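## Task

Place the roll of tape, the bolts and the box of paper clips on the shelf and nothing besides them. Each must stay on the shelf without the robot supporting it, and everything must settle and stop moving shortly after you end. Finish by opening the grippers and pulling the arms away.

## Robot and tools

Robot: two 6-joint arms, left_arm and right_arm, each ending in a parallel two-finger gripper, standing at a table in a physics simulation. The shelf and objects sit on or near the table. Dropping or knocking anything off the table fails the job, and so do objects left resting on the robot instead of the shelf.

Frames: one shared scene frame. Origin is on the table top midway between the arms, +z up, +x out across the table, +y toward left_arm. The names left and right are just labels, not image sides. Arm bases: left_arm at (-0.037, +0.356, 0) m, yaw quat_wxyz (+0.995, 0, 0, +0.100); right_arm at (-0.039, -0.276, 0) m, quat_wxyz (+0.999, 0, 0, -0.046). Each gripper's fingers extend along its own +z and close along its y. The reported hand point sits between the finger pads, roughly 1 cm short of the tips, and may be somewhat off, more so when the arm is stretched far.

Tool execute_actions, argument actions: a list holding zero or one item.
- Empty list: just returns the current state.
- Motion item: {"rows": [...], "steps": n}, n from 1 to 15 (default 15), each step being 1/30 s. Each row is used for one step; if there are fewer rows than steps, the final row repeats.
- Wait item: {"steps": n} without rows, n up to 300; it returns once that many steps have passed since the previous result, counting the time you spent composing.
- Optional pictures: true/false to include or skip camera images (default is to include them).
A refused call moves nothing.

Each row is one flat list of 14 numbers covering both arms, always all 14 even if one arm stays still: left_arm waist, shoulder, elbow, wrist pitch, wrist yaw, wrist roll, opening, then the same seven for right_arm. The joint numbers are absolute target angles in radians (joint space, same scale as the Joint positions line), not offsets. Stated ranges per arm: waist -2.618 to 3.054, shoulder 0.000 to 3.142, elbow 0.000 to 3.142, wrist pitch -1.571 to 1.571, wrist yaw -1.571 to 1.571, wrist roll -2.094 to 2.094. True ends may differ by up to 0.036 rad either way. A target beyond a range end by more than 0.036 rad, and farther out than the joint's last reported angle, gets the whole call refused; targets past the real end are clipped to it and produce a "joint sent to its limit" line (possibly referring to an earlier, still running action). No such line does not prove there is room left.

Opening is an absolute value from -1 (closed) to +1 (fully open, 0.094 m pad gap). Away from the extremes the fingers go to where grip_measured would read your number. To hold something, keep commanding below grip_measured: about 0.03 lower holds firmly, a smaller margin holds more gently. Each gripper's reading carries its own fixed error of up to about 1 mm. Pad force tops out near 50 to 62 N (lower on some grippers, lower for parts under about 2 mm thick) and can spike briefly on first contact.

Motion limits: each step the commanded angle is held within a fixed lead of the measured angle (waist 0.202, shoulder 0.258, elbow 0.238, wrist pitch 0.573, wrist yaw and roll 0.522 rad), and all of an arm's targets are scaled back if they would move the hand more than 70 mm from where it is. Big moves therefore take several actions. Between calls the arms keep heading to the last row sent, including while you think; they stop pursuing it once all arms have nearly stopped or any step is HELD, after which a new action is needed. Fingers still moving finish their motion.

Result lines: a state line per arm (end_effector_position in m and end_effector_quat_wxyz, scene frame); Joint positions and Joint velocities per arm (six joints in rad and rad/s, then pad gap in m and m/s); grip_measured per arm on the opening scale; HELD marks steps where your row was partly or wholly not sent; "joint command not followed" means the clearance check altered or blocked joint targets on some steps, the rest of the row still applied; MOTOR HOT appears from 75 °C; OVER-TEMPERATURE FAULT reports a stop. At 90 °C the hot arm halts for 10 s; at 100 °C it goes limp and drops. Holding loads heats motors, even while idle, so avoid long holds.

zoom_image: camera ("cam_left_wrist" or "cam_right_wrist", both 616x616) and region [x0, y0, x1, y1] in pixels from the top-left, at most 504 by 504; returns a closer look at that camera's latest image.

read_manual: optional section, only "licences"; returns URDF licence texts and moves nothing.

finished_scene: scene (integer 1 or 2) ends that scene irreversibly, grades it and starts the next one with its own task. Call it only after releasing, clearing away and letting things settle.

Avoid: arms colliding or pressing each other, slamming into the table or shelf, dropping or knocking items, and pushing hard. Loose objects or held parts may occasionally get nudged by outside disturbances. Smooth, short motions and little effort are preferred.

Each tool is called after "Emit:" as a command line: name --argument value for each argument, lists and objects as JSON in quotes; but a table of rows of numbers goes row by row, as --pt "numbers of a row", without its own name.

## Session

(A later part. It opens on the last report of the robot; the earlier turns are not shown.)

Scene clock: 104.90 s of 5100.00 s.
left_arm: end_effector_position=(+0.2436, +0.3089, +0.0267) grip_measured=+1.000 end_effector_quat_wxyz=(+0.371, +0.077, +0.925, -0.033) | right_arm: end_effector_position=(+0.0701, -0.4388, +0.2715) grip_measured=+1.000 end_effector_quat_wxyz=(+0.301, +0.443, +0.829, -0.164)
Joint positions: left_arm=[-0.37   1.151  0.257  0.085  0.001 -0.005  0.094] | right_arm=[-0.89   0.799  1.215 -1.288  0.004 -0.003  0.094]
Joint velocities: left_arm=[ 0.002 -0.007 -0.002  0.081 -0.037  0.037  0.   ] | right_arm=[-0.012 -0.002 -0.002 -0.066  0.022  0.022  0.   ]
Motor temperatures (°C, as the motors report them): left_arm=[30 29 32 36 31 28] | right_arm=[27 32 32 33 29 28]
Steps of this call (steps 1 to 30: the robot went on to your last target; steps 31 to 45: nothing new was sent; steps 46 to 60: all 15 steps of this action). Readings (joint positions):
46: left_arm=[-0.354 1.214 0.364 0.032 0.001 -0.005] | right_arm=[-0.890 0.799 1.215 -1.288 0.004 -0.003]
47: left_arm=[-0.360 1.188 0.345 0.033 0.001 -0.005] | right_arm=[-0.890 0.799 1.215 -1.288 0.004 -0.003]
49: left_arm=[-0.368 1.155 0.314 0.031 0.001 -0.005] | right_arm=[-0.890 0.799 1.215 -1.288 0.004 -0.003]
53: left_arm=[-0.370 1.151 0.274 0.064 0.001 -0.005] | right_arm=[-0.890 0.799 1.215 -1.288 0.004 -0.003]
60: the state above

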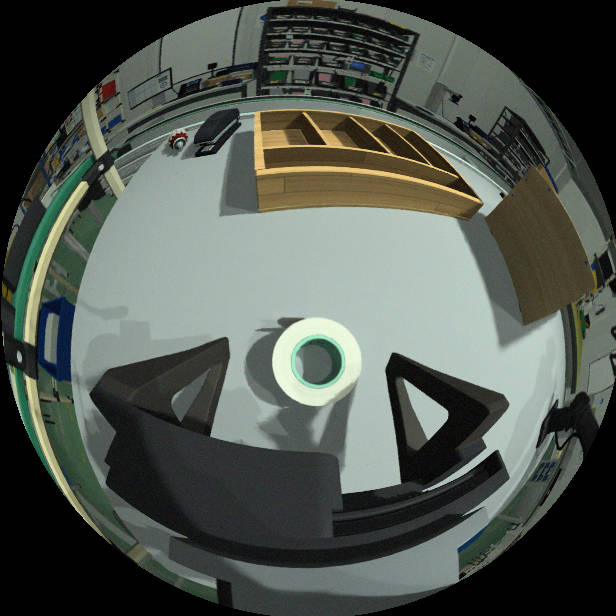

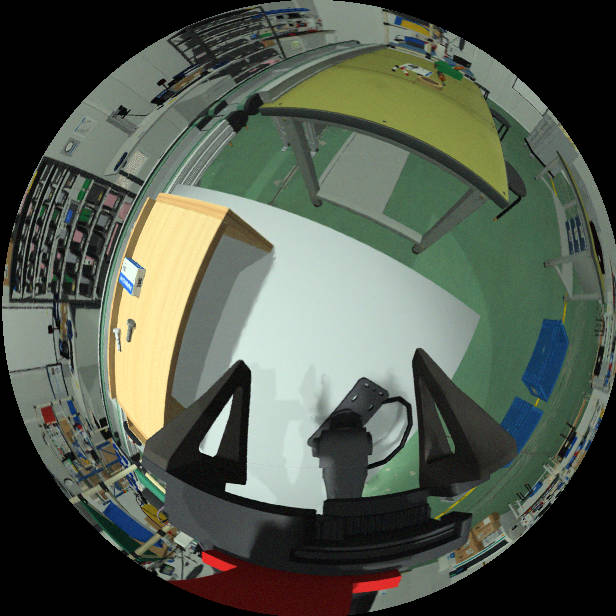

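Emit:
execute_actions --actions '[{"rows":[[-0.38,1.2,0.26,0.17,0,0,1,-0.9,0.8,1.2,-1.3,0,0,1],[-0.38,1.2,0.26,0.17,0,0,1,-0.9,0.8,1.2,-1.3,0,0,1],[-0.38,1.2,0.26,0.17,0,0,1,-0.9,0.8,1.2,-1.3,0,0,1],[-0.38,1.2,0.26,0.17,0,0,1,-0.9,0.8,1.2,-1.3,0,0,1],[-0.38,1.2,0.26,0.17,0,0,1,-0.9,0.8,1.2,-1.3,0,0,1],[-0.38,1.2,0.26,0.17,0,0,1,-0.9,0.8,1.2,-1.3,0,0,1],[-0.38,1.2,0.26,0.17,0,0,0.5,-0.9,0.8,1.2,-1.3,0,0,1],[-0.38,1.2,0.26,0.17,0,0,0.5,-0.9,0.8,1.2,-1.3,0,0,1],[-0.38,1.2,0.26,0.17,0,0,0.0,-0.9,0.8,1.2,-1.3,0,0,1]],"steps":15}]'

Scene clock: 106.30 s of 5100.00 s.
left_arm: end_effector_position=(+0.2498, +0.3077, +0.0250) grip_measured=+0.019 end_effector_quat_wxyz=(+0.377, +0.077, +0.922, -0.034) | right_arm: end_effector_position=(+0.0701, -0.4388, +0.2715) grip_measured=+1.000 end_effector_quat_wxyz=(+0.301, +0.443, +0.829, -0.164)
Joint positions: left_arm=[-0.371  1.194  0.257  0.143  0.001 -0.004  0.048] | right_arm=[-0.89   0.799  1.215 -1.288  0.004 -0.003  0.094]
Joint velocities: left_arm=[-0.002 -0.007  0.007 -0.007  0.007  0.081 -0.001] | right_arm=[ 0.012  0.007 -0.012 -0.051  0.007 -0.051  0.   ]
Motor temperatures (°C, as the motors report them): left_arm=[30 29 32 36 31 28] | right_arm=[27 31 32 33 29 28]
Steps of this call (steps 1 to 27: the robot went on to your last target; steps 28 to 42: all 15 steps of this action). Readings (joint positions):
28: left_arm=[-0.370 1.158 0.257 0.105 0.001 -0.005] | right_arm=[-0.890 0.799 1.215 -1.288 0.004 -0.003]
29: left_arm=[-0.370 1.171 0.257 0.117 0.001 -0.005] | right_arm=[-0.890 0.799 1.215 -1.288 0.004 -0.003]
31: left_arm=[-0.370 1.189 0.257 0.126 0.001 -0.005] | right_arm=[-0.890 0.799 1.215 -1.288 0.004 -0.003]
35: left_arm=[-0.370 1.194 0.257 0.136 0.001 -0.005] | right_arm=[-0.890 0.799 1.215 -1.288 0.004 -0.003]
42: the state above

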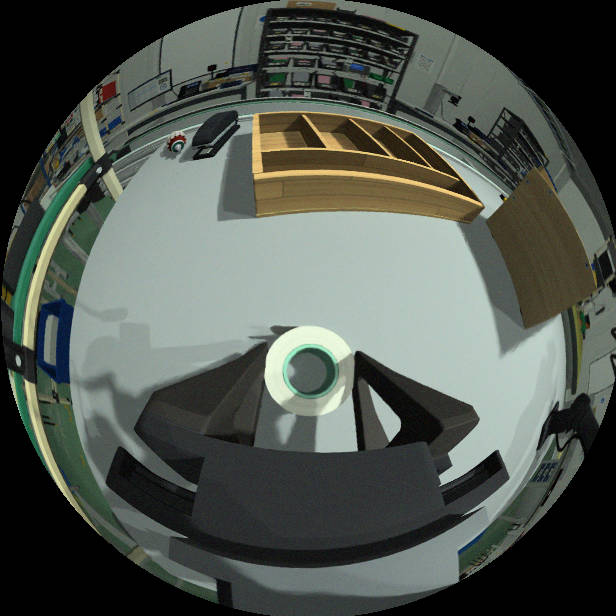

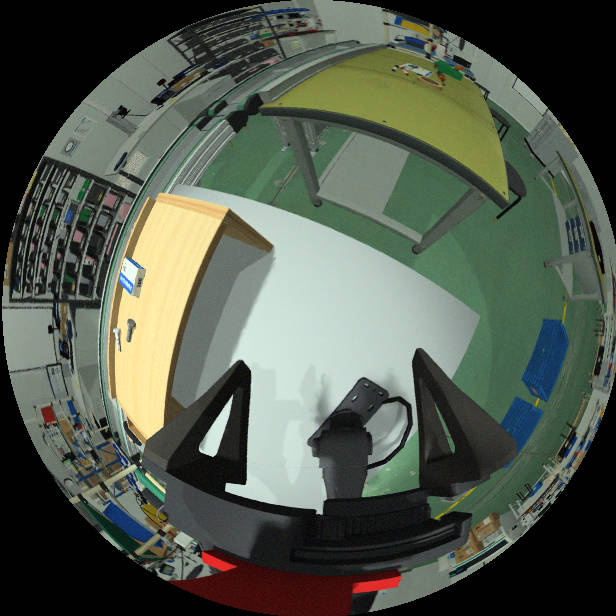

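Emit:
execute_actions --actions '[{"rows":[[-0.38,1.15,0.45,-0.1,0,0,-0.012,-0.9,0.8,1.2,-1.3,0,0,1],[-0.38,1.15,0.45,-0.1,0,0,-0.012,-0.9,0.8,1.2,-1.3,0,0,1],[-0.38,1.15,0.45,-0.1,0,0,-0.012,-0.9,0.8,1.2,-1.3,0,0,1],[-0.38,1.1,0.75,-0.45,0,0,-0.012,-0.9,0.8,1.2,-1.3,0,0,1],[-0.38,1.1,0.75,-0.45,0,0,-0.012,-0.9,0.8,1.2,-1.3,0,0,1],[-0.38,1.1,0.75,-0.45,0,0,-0.012,-0.9,0.8,1.2,-1.3,0,0,1],[-0.38,1.1,1.05,-0.75,0,0,-0.012,-0.9,0.8,1.2,-1.3,0,0,1],[-0.38,1.1,1.05,-0.75,0,0,-0.012,-0.9,0.8,1.2,-1.3,0,0,1],[-0.38,1.1,1.05,-0.75,0,0,-0.012,-0.9,0.8,1.2,-1.3,0,0,1],[-0.38,1.12,1.4,-1.06,0,0,-0.012,-0.9,0.8,1.2,-1.3,0,0,1]],"steps":15}]' --pictures false

Emit:
execute_actions --actions '[{"rows":[[-0.5,1.12,1.4,-1.06,0,0,-0.012,-0.9,0.8,1.2,-1.3,0,0,1],[-0.7,1.12,1.4,-1.06,0,0,-0.012,-0.9,0.8,1.2,-1.3,0,0,1],[-1.07,1.12,1.4,-1.06,0,0,-0.012,-0.9,0.8,1.2,-1.3,0,0,1]],"steps":15}]' --pictures false

Emit:
execute_actions --actions '[{"rows":[[-1.07,1.4,1.58,-0.9,0,0,-0.012,-0.9,0.8,1.2,-1.3,0,0,1],[-1.07,1.4,1.58,-0.9,0,0,-0.012,-0.9,0.8,1.2,-1.3,0,0,1],[-1.07,1.4,1.58,-0.9,0,0,-0.012,-0.9,0.8,1.2,-1.3,0,0,1],[-1.07,1.4,1.58,-0.9,0,0,-0.012,-0.9,0.8,1.2,-1.3,0,0,1],[-1.07,1.4,1.58,-0.9,0,0,-0.012,-0.9,0.8,1.2,-1.3,0,0,1],[-1.07,1.74,1.78,-0.72,0,0,-0.012,-0.9,0.8,1.2,-1.3,0,0,1]],"steps":15}]' --pictures false

Emit:
execute_actions --actions '[{"steps":20}]'

Scene clock: 110.63 s of 5100.00 s.
left_arm: end_effector_position=(+0.2839, +0.3018, +0.2926) grip_measured=+0.017 end_effector_quat_wxyz=(+0.408, +0.076, +0.909, -0.036) | right_arm: end_effector_position=(+0.0701, -0.4388, +0.2715) grip_measured=+1.000 end_effector_quat_wxyz=(+0.301, +0.443, +0.829, -0.164)
Joint positions: left_arm=[-0.371  1.132  1.3   -0.895  0.001 -0.004  0.048] | right_arm=[-0.89   0.799  1.215 -1.288  0.004 -0.003  0.094]
Joint velocities: left_arm=[-0.002 -0.11   1.8   -0.652  0.022  0.037 -0.001] | right_arm=[-0.002  0.007  0.012  0.066  0.066  0.022  0.   ]
Motor temperatures (°C, as the motors report them): left_arm=[30 29 33 36 31 28] | right_arm=[27 31 32 33 29 28]
Steps of this call (steps 1 to 15: the robot went on to your last target; steps 16 to 90: nothing new was sent; then 0.83 s passed at rest; steps 91 to 105: all 15 steps of this action). Readings (joint positions):
91: left_arm=[-0.371 1.191 0.286 0.092 0.001 -0.004] | right_arm=[-0.890 0.799 1.215 -1.288 0.004 -0.003]
92: left_arm=[-0.371 1.190 0.329 0.035 0.001 -0.004] | right_arm=[-0.890 0.799 1.215 -1.288 0.004 -0.003]
94: left_arm=[-0.371 1.175 0.430 -0.079 0.001 -0.004] | right_arm=[-0.890 0.799 1.215 -1.288 0.004 -0.003]
98: left_arm=[-0.371 1.137 0.737 -0.410 0.001 -0.004] | right_arm=[-0.890 0.799 1.215 -1.288 0.004 -0.003]
105: the state above

Scene clock: 111.13 s of 5100.00 s.
left_arm: end_effector_position=(+0.1584, +0.1239, +0.3066) grip_measured=+0.017 end_effector_quat_wxyz=(+0.348, +0.388, +0.836, -0.168) | right_arm: end_effector_position=(+0.0701, -0.4388, +0.2715) grip_measured=+1.000 end_effector_quat_wxyz=(+0.301, +0.443, +0.829, -0.164)
Joint positions: left_arm=[-1.07   1.126  1.399 -1.05   0.011 -0.004  0.048] | right_arm=[-0.89   0.799  1.215 -1.288  0.004 -0.003  0.094]
Joint velocities: left_arm=[ 0.002 -0.012  0.002 -0.11  -0.051  0.007  0.   ] | right_arm=[ 0.002 -0.007 -0.007 -0.007 -0.022  0.066  0.   ]
Motor temperatures (°C, as the motors report them): left_arm=[30 29 32 36 31 28] | right_arm=[27 31 32 33 29 28]
Steps of this call (steps 1 to 15: all 15 steps of this action). Readings (joint positions):
1: left_arm=[-0.390 1.127 1.351 -0.909 -0.010 -0.004] | right_arm=[-0.890 0.799 1.215 -1.288 0.004 -0.003]
2: left_arm=[-0.442 1.121 1.381 -0.918 -0.020 -0.004] | right_arm=[-0.890 0.799 1.215 -1.288 0.004 -0.003]
4: left_arm=[-0.590 1.112 1.399 -0.940 -0.016 -0.004] | right_arm=[-0.890 0.799 1.215 -1.288 0.004 -0.003]
8: left_arm=[-0.897 1.124 1.399 -1.007 -0.007 -0.004] | right_arm=[-0.890 0.799 1.215 -1.288 0.004 -0.003]
15: the state above

Scene clock: 111.63 s of 5100.00 s.
left_arm: end_effector_position=(+0.2834, -0.0230, +0.2422) grip_measured=+0.017 end_effector_quat_wxyz=(+0.331, +0.391, +0.844, -0.158) | right_arm: end_effector_position=(+0.0701, -0.4388, +0.2715) grip_measured=+1.000 end_effector_quat_wxyz=(+0.301, +0.443, +0.829, -0.164)
Joint positions: left_arm=[-1.07   1.797  1.749 -0.772  0.007 -0.004  0.048] | right_arm=[-0.89   0.799  1.215 -1.288  0.004 -0.003  0.094]
Joint velocities: left_arm=[-0.002  0.017  0.002 -0.037  0.022  0.037 -0.001] | right_arm=[-0.007  0.002  0.007 -0.066 -0.022  0.007  0.   ]
Motor temperatures (°C, as the motors report them): left_arm=[30 29 33 36 31 28] | right_arm=[27 31 32 33 29 28]
Steps of this call (steps 1 to 15: all 15 steps of this action). Readings (joint positions):
1: left_arm=[-1.070 1.155 1.429 -1.067 0.010 -0.004] | right_arm=[-0.890 0.799 1.215 -1.288 0.004 -0.003]
2: left_arm=[-1.070 1.206 1.478 -1.061 0.009 -0.004] | right_arm=[-0.890 0.799 1.215 -1.288 0.004 -0.003]
4: left_arm=[-1.070 1.320 1.550 -0.988 0.008 -0.004] | right_arm=[-0.890 0.799 1.215 -1.288 0.004 -0.003]
8: left_arm=[-1.070 1.553 1.680 -0.898 0.008 -0.004] | right_arm=[-0.890 0.799 1.215 -1.288 0.004 -0.003]
15: the state above

Scene clock: 112.30 s of 5100.00 s.
left_arm: end_effector_position=(+0.2833, -0.0228, +0.2635) grip_measured=+0.017 end_effector_quat_wxyz=(+0.356, +0.386, +0.834, -0.170) | right_arm: end_effector_position=(+0.0701, -0.4388, +0.2715) grip_measured=+1.000 end_effector_quat_wxyz=(+0.301, +0.443, +0.829, -0.164)
Joint positions: left_arm=[-1.07   1.762  1.749 -0.747  0.006 -0.004  0.048] | right_arm=[-0.89   0.799  1.215 -1.288  0.004 -0.003  0.094]
Joint velocities: left_arm=[ 0.002 -0.007 -0.022 -0.007 -0.051 -0.007 -0.001] | right_arm=[-0.007  0.012  0.002 -0.022  0.007  0.007  0.   ]
Motor temperatures (°C, as the motors report them): left_arm=[30 29 33 36 31 28] | right_arm=[27 31 32 33 29 28]
Steps of this call (steps 1 to 20: the robot went on to your last target). Readings (joint positions):
1: left_arm=[-1.070 1.797 1.749 -0.772 0.006 -0.004] | right_arm=[-0.890 0.799 1.215 -1.288 0.004 -0.003]
2: left_arm=[-1.070 1.791 1.749 -0.768 0.006 -0.004] | right_arm=[-0.890 0.799 1.215 -1.288 0.004 -0.003]
4: left_arm=[-1.070 1.778 1.749 -0.761 0.006 -0.004] | right_arm=[-0.890 0.799 1.215 -1.288 0.004 -0.003]
8: left_arm=[-1.070 1.762 1.749 -0.750 0.006 -0.004] | right_arm=[-0.890 0.799 1.215 -1.288 0.004 -0.003]
20: the state above

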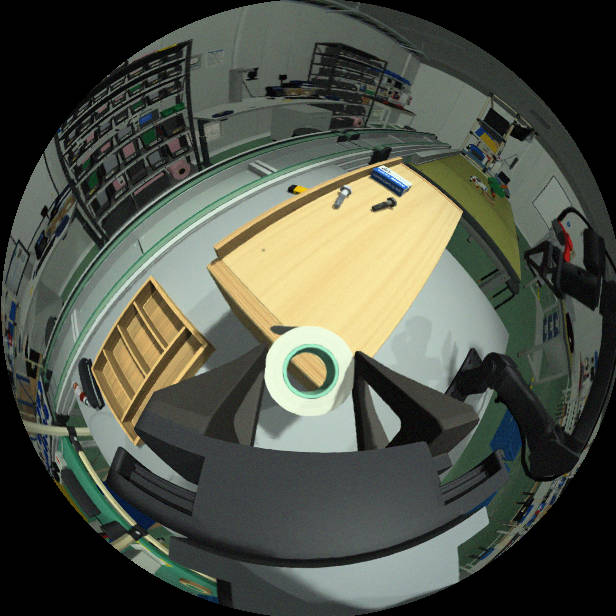

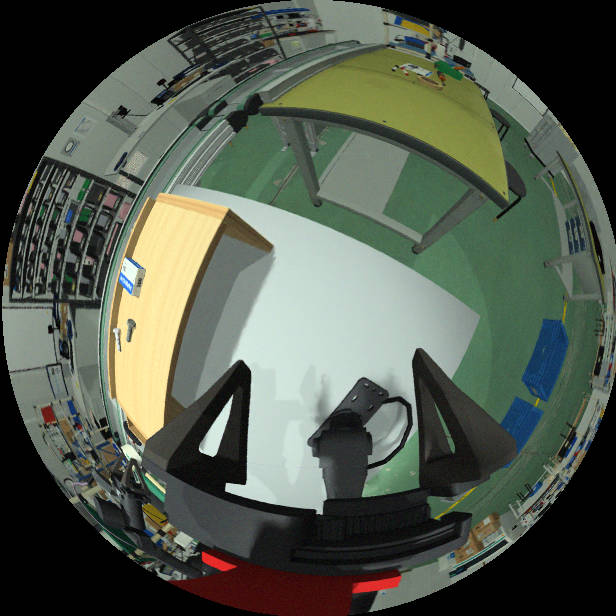

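Emit:
execute_actions --actions '[{"rows":[[-1.07,1.9,1.92,-0.68,0,0,-0.012,-0.9,0.8,1.2,-1.3,0,0,1],[-1.07,1.9,1.92,-0.68,0,0,-0.012,-0.9,0.8,1.2,-1.3,0,0,1],[-1.07,1.9,1.92,-0.68,0,0,-0.012,-0.9,0.8,1.2,-1.3,0,0,1],[-1.07,1.9,1.92,-0.68,0,0,-0.012,-0.9,0.8,1.2,-1.3,0,0,1],[-1.07,2.04,2.06,-0.66,0,0,-0.012,-0.9,0.8,1.2,-1.3,0,0,1]],"steps":15}]'

Scene clock: 115.13 s of 5100.00 s.
left_arm: end_effector_position=(+0.3376, -0.0870, +0.2334) grip_measured=+0.017 end_effector_quat_wxyz=(+0.370, +0.384, +0.828, -0.176) | right_arm: end_effector_position=(+0.0701, -0.4388, +0.2715) grip_measured=+1.000 end_effector_quat_wxyz=(+0.301, +0.443, +0.829, -0.164)
Joint positions: left_arm=[-1.07   2.072  2.026 -0.681  0.006 -0.004  0.048] | right_arm=[-0.89   0.799  1.215 -1.288  0.004 -0.003  0.094]
Joint velocities: left_arm=[-0.017 -0.071  0.017  0.022  0.007 -0.022  0.   ] | right_arm=[-0.002 -0.002 -0.007  0.007 -0.022 -0.081  0.   ]
Motor temperatures (°C, as the motors report them): left_arm=[30 30 33 37 31 28] | right_arm=[27 31 32 33 29 28]
Steps of this call (steps 1 to 15: the robot went on to your last target; steps 16 to 70: nothing new was sent; steps 71 to 85: all 15 steps of this action). Readings (joint positions):
71: left_arm=[-1.070 1.784 1.782 -0.766 0.006 -0.004] | right_arm=[-0.890 0.799 1.215 -1.288 0.004 -0.003]
72: left_arm=[-1.070 1.819 1.832 -0.759 0.006 -0.004] | right_arm=[-0.890 0.799 1.215 -1.288 0.004 -0.003]
74: left_arm=[-1.070 1.875 1.886 -0.713 0.006 -0.004] | right_arm=[-0.890 0.799 1.215 -1.288 0.004 -0.003]
78: left_arm=[-1.070 2.024 2.023 -0.678 0.006 -0.004] | right_arm=[-0.890 0.799 1.215 -1.288 0.004 -0.003]
85: the state above

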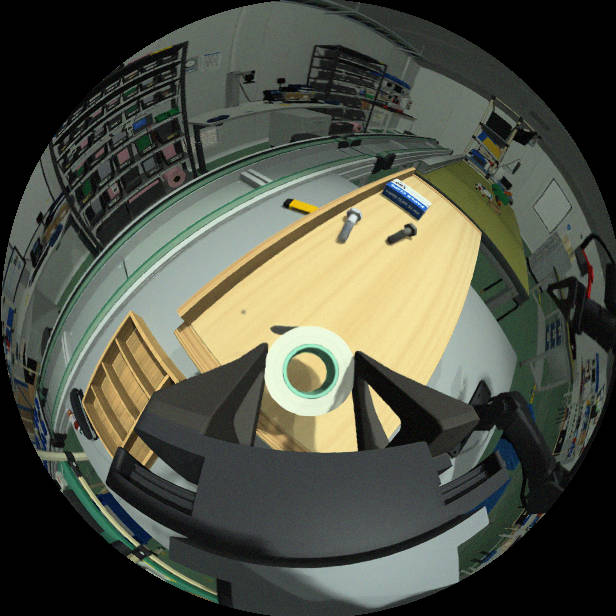

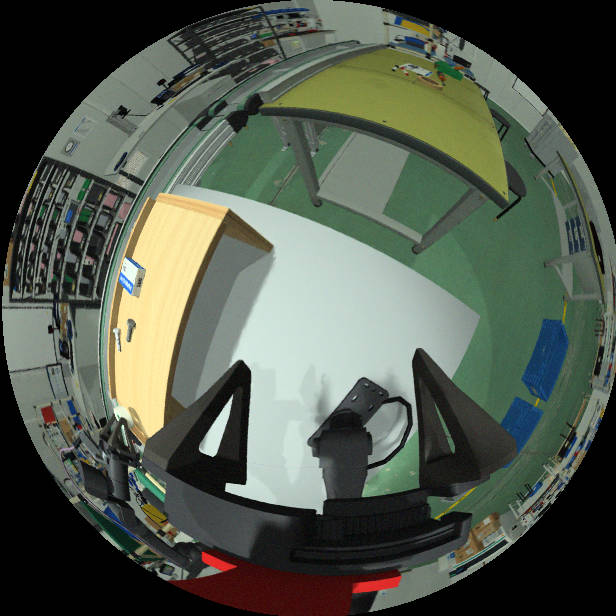

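Emit:
execute_actions --actions '[{"rows":[[-1.07,2.1,2.05,-0.66,0,0,-0.012,-0.9,0.8,1.2,-1.3,0,0,1]],"steps":15}]' --pictures false

Emit:
execute_actions --actions '[{"rows":[[-1.07,2.13,2.05,-0.65,0,0,-0.012,-0.9,0.8,1.2,-1.3,0,0,1]],"steps":15}]'

Scene clock: 120.70 s of 5100.00 s.
left_arm: end_effector_position=(+0.3409, -0.0909, +0.2099) grip_measured=+0.017 end_effector_quat_wxyz=(+0.354, +0.387, +0.835, -0.168) | right_arm: end_effector_position=(+0.0701, -0.4388, +0.2715) grip_measured=+1.000 end_effector_quat_wxyz=(+0.301, +0.443, +0.829, -0.164)
Joint positions: left_arm=[-1.07   2.115  2.026 -0.676  0.006 -0.004  0.048] | right_arm=[-0.89   0.799  1.215 -1.288  0.004 -0.003  0.094]
Joint velocities: left_arm=[ 0.002  0.012 -0.012 -0.037 -0.037 -0.066  0.   ] | right_arm=[-0.012 -0.002 -0.002  0.007 -0.007 -0.051  0.   ]
Motor temperatures (°C, as the motors report them): left_arm=[30 32 34 37 31 28] | right_arm=[27 30 32 33 29 28]
Steps of this call (steps 1 to 15: the robot went on to your last target; steps 16 to 90: nothing new was sent; then 2.07 s passed at rest; steps 91 to 105: all 15 steps of this action). Readings (joint positions):
91: left_arm=[-1.070 2.073 2.026 -0.679 0.006 -0.004] | right_arm=[-0.890 0.799 1.215 -1.288 0.004 -0.003]
92: left_arm=[-1.070 2.077 2.026 -0.677 0.006 -0.004] | right_arm=[-0.890 0.799 1.215 -1.288 0.004 -0.003]
94: left_arm=[-1.070 2.089 2.026 -0.676 0.006 -0.004] | right_arm=[-0.890 0.799 1.215 -1.288 0.004 -0.003]
98: left_arm=[-1.070 2.112 2.026 -0.676 0.006 -0.004] | right_arm=[-0.890 0.799 1.215 -1.288 0.004 -0.003]
105: the state above

Scene clock: 121.20 s of 5100.00 s.
left_arm: end_effector_position=(+0.3428, -0.0930, +0.2063) grip_measured=+0.017 end_effector_quat_wxyz=(+0.354, +0.387, +0.835, -0.168) | right_arm: end_effector_position=(+0.0701, -0.4388, +0.2715) grip_measured=+1.000 end_effector_quat_wxyz=(+0.301, +0.443, +0.829, -0.164)
Joint positions: left_arm=[-1.07   2.125  2.026 -0.665  0.006 -0.004  0.048] | right_arm=[-0.89   0.799  1.215 -1.288  0.004 -0.003  0.094]
Joint velocities: left_arm=[-0.012  0.017  0.007 -0.051  0.022  0.022  0.001] | right_arm=[ 0.002 -0.007  0.002 -0.022  0.007 -0.037  0.   ]
Motor temperatures (°C, as the motors report them): left_arm=[30 32 34 37 31 28] | right_arm=[27 30 32 33 29 28]
Steps of this call (steps 1 to 15: all 15 steps of this action). Readings (joint positions):
1: left_arm=[-1.070 2.118 2.026 -0.676 0.006 -0.004] | right_arm=[-0.890 0.799 1.215 -1.288 0.004 -0.003]
2: left_arm=[-1.070 2.120 2.026 -0.674 0.006 -0.004] | right_arm=[-0.890 0.799 1.215 -1.288 0.004 -0.003]
4: left_arm=[-1.070 2.125 2.026 -0.668 0.006 -0.004] | right_arm=[-0.890 0.799 1.215 -1.288 0.004 -0.003]
8: left_arm=[-1.070 2.125 2.026 -0.665 0.006 -0.004] | right_arm=[-0.890 0.799 1.215 -1.288 0.004 -0.003]
15: the state above

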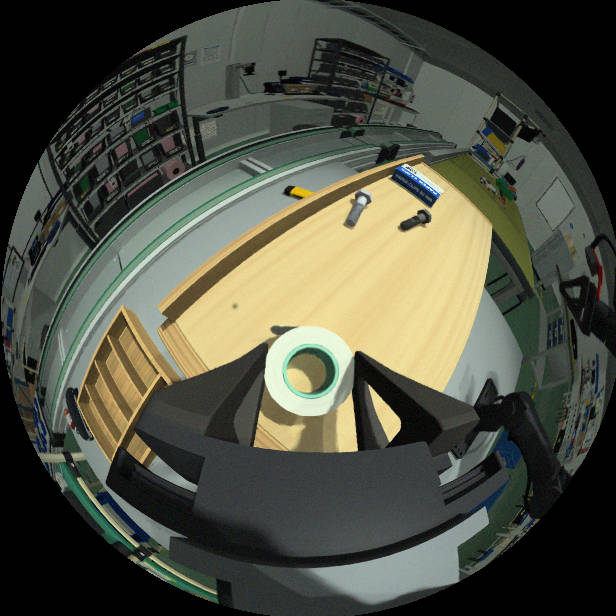

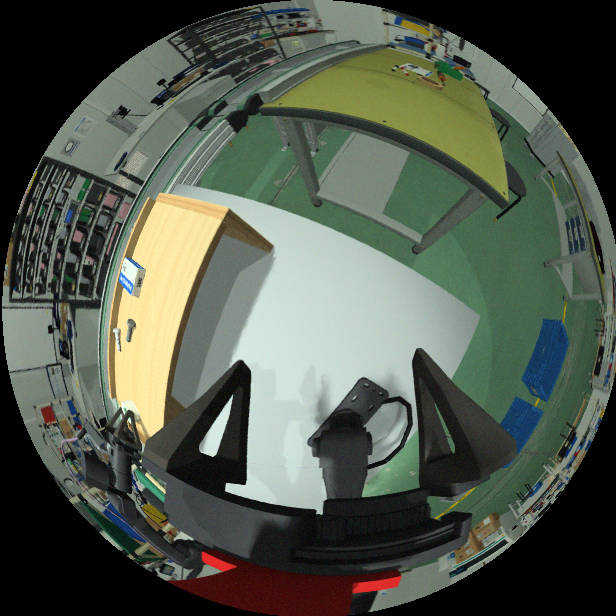

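Near contact; release, lift.

Emit:
execute_actions --actions '[{"rows":[[-1.07,2.15,2.05,-0.65,0,0,-0.012,-0.9,0.8,1.2,-1.3,0,0,1],[-1.07,2.15,2.05,-0.65,0,0,-0.012,-0.9,0.8,1.2,-1.3,0,0,1],[-1.07,2.15,2.05,-0.65,0,0,-0.012,-0.9,0.8,1.2,-1.3,0,0,1],[-1.07,2.15,2.05,-0.65,0,0,-0.012,-0.9,0.8,1.2,-1.3,0,0,1],[-1.07,2.15,2.05,-0.65,0,0,-0.012,-0.9,0.8,1.2,-1.3,0,0,1],[-1.07,2.15,2.05,-0.65,0,0,-0.012,-0.9,0.8,1.2,-1.3,0,0,1],[-1.07,2.15,2.05,-0.65,0,0,-0.012,-0.9,0.8,1.2,-1.3,0,0,1],[-1.07,2.14,2.05,-0.65,0,0,0.5,-0.9,0.8,1.2,-1.3,0,0,1]],"steps":15}]' --pictures false

Emit:
execute_actions --actions '[{"rows":[[-1.07,2.0,2.05,-0.7,0,0,0.5,-0.9,0.8,1.2,-1.3,0,0,1],[-1.07,2.0,2.05,-0.7,0,0,0.5,-0.9,0.8,1.2,-1.3,0,0,1],[-1.07,2.0,2.05,-0.7,0,0,0.5,-0.9,0.8,1.2,-1.3,0,0,1],[-1.07,2.0,2.05,-0.7,0,0,0.5,-0.9,0.8,1.2,-1.3,0,0,1],[-1.07,2.0,2.05,-0.7,0,0,0.5,-0.9,0.8,1.2,-1.3,0,0,1],[-1.0,1.5,1.7,-0.9,0,0,0.5,-0.9,0.8,1.2,-1.3,0,0,1]],"steps":15}]' --pictures false

Emit:
execute_actions --actions '[{"rows":[[-0.8,1.1,1.4,-1.1,0,0,1,-0.9,0.8,1.2,-1.3,0,0,1]],"steps":15}]'

Scene clock: 123.43 s of 5100.00 s.
left_arm: end_effector_position=(+0.3456, -0.0961, +0.1976) grip_measured=+0.498 end_effector_quat_wxyz=(+0.352, +0.387, +0.836, -0.167) | right_arm: end_effector_position=(+0.0701, -0.4388, +0.2715) grip_measured=+1.000 end_effector_quat_wxyz=(+0.301, +0.443, +0.829, -0.164)
Joint positions: left_arm=[-1.07   2.145  2.026 -0.65   0.005 -0.004  0.07 ] | right_arm=[-0.89   0.799  1.215 -1.288  0.004 -0.003  0.094]
Joint velocities: left_arm=[-0.002  0.022 -0.012  0.037 -0.022 -0.022 -0.001] | right_arm=[-0.012 -0.017 -0.007 -0.051 -0.022  0.007  0.   ]
Motor temperatures (°C, as the motors report them): left_arm=[30 33 34 37 31 28] | right_arm=[27 30 32 33 29 28]
Steps of this call (steps 1 to 15: the robot went on to your last target; steps 16 to 52: nothing new was sent; steps 53 to 67: all 15 steps of this action). Readings (joint positions):
53: left_arm=[-1.070 2.127 2.026 -0.664 0.006 -0.004] | right_arm=[-0.890 0.799 1.215 -1.288 0.004 -0.003]
54: left_arm=[-1.070 2.128 2.026 -0.661 0.005 -0.004] | right_arm=[-0.890 0.799 1.215 -1.288 0.004 -0.003]
56: left_arm=[-1.070 2.130 2.026 -0.655 0.005 -0.004] | right_arm=[-0.890 0.799 1.215 -1.288 0.004 -0.003]
60: left_arm=[-1.070 2.131 2.026 -0.650 0.005 -0.004] | right_arm=[-0.890 0.799 1.215 -1.288 0.004 -0.003]
67: the state above

Scene clock: 123.93 s of 5100.00 s.
left_arm: end_effector_position=(+0.2633, +0.0470, +0.3266) grip_measured=+0.498 end_effector_quat_wxyz=(+0.392, +0.352, +0.833, -0.168) | right_arm: end_effector_position=(+0.0701, -0.4388, +0.2715) grip_measured=+1.000 end_effector_quat_wxyz=(+0.301, +0.443, +0.829, -0.164)
Joint positions: left_arm=[-1.002  1.528  1.706 -0.868  0.001 -0.004  0.07 ] | right_arm=[-0.89   0.799  1.215 -1.288  0.004 -0.003  0.094]
Joint velocities: left_arm=[-0.002 -1.038 -0.007 -0.007 -0.022 -0.007 -0.   ] | right_arm=[ 0.007  0.002  0.007 -0.022 -0.066 -0.022  0.   ]
Motor temperatures (°C, as the motors report them): left_arm=[30 33 34 37 31 28] | right_arm=[27 30 32 33 29 28]
Steps of this call (steps 1 to 15: all 15 steps of this action). Readings (joint positions):
1: left_arm=[-1.070 2.137 2.025 -0.657 0.005 -0.004] | right_arm=[-0.890 0.799 1.215 -1.288 0.004 -0.003]
2: left_arm=[-1.070 2.125 2.023 -0.673 0.005 -0.004] | right_arm=[-0.890 0.799 1.215 -1.288 0.004 -0.003]
4: left_arm=[-1.070 2.088 2.023 -0.693 0.005 -0.004] | right_arm=[-0.890 0.799 1.215 -1.288 0.004 -0.003]
8: left_arm=[-1.051 1.893 1.854 -0.730 0.007 -0.004] | right_arm=[-0.890 0.799 1.215 -1.288 0.004 -0.003]
15: the state above

Scene clock: 124.43 s of 5100.00 s.
left_arm: end_effector_position=(+0.2039, +0.1924, +0.3118) grip_measured=+1.000 end_effector_quat_wxyz=(+0.371, +0.272, +0.881, -0.114) | right_arm: end_effector_position=(+0.0701, -0.4388, +0.2715) grip_measured=+1.000 end_effector_quat_wxyz=(+0.301, +0.443, +0.829, -0.164)
Joint positions: left_arm=[-0.804  1.094  1.407 -1.087 -0.004 -0.004  0.094] | right_arm=[-0.89   0.799  1.215 -1.288  0.004 -0.003  0.094]
Joint velocities: left_arm=[ 0.002  0.022 -0.051 -0.125 -0.007 -0.007  0.   ] | right_arm=[ 0.022  0.007 -0.002 -0.007 -0.051  0.007  0.   ]
Motor temperatures (°C, as the motors report them): left_arm=[30 33 34 37 31 28] | right_arm=[27 30 32 33 29 28]
Steps of this call (steps 1 to 15: all 15 steps of this action). Readings (joint positions):
1: left_arm=[-0.990 1.480 1.684 -0.861 0.010 -0.004] | right_arm=[-0.890 0.799 1.215 -1.288 0.004 -0.003]
2: left_arm=[-0.962 1.423 1.641 -0.870 0.014 -0.004] | right_arm=[-0.890 0.799 1.215 -1.288 0.004 -0.003]
4: left_arm=[-0.887 1.304 1.541 -0.912 0.010 -0.004] | right_arm=[-0.890 0.799 1.215 -1.288 0.004 -0.003]
8: left_arm=[-0.804 1.114 1.418 -1.043 -0.004 -0.004] | right_arm=[-0.890 0.799 1.215 -1.288 0.004 -0.003]
15: the state above

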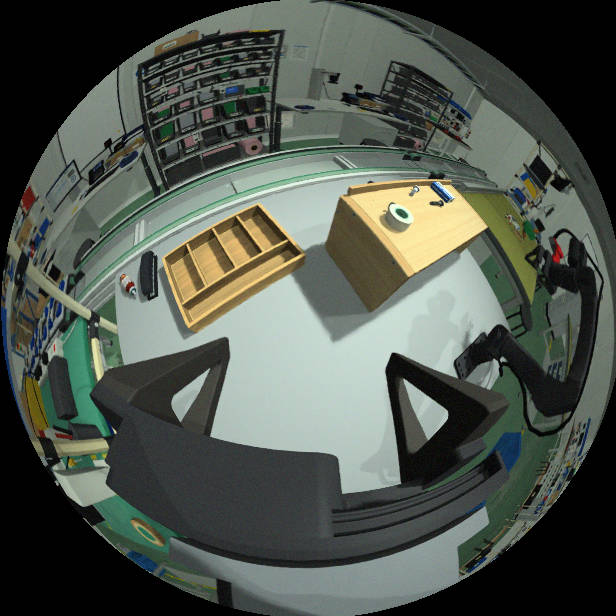

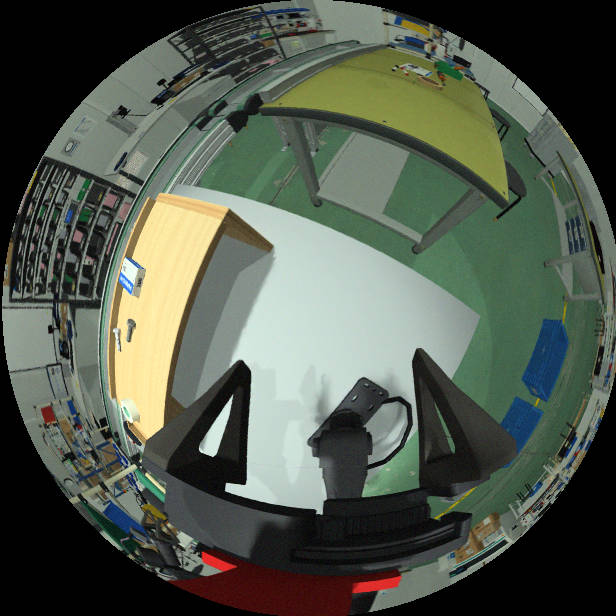

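All four on the shelf; no other bolts seen.

Emit:
finished_scene --scene 2

The scene is finished: the task was done.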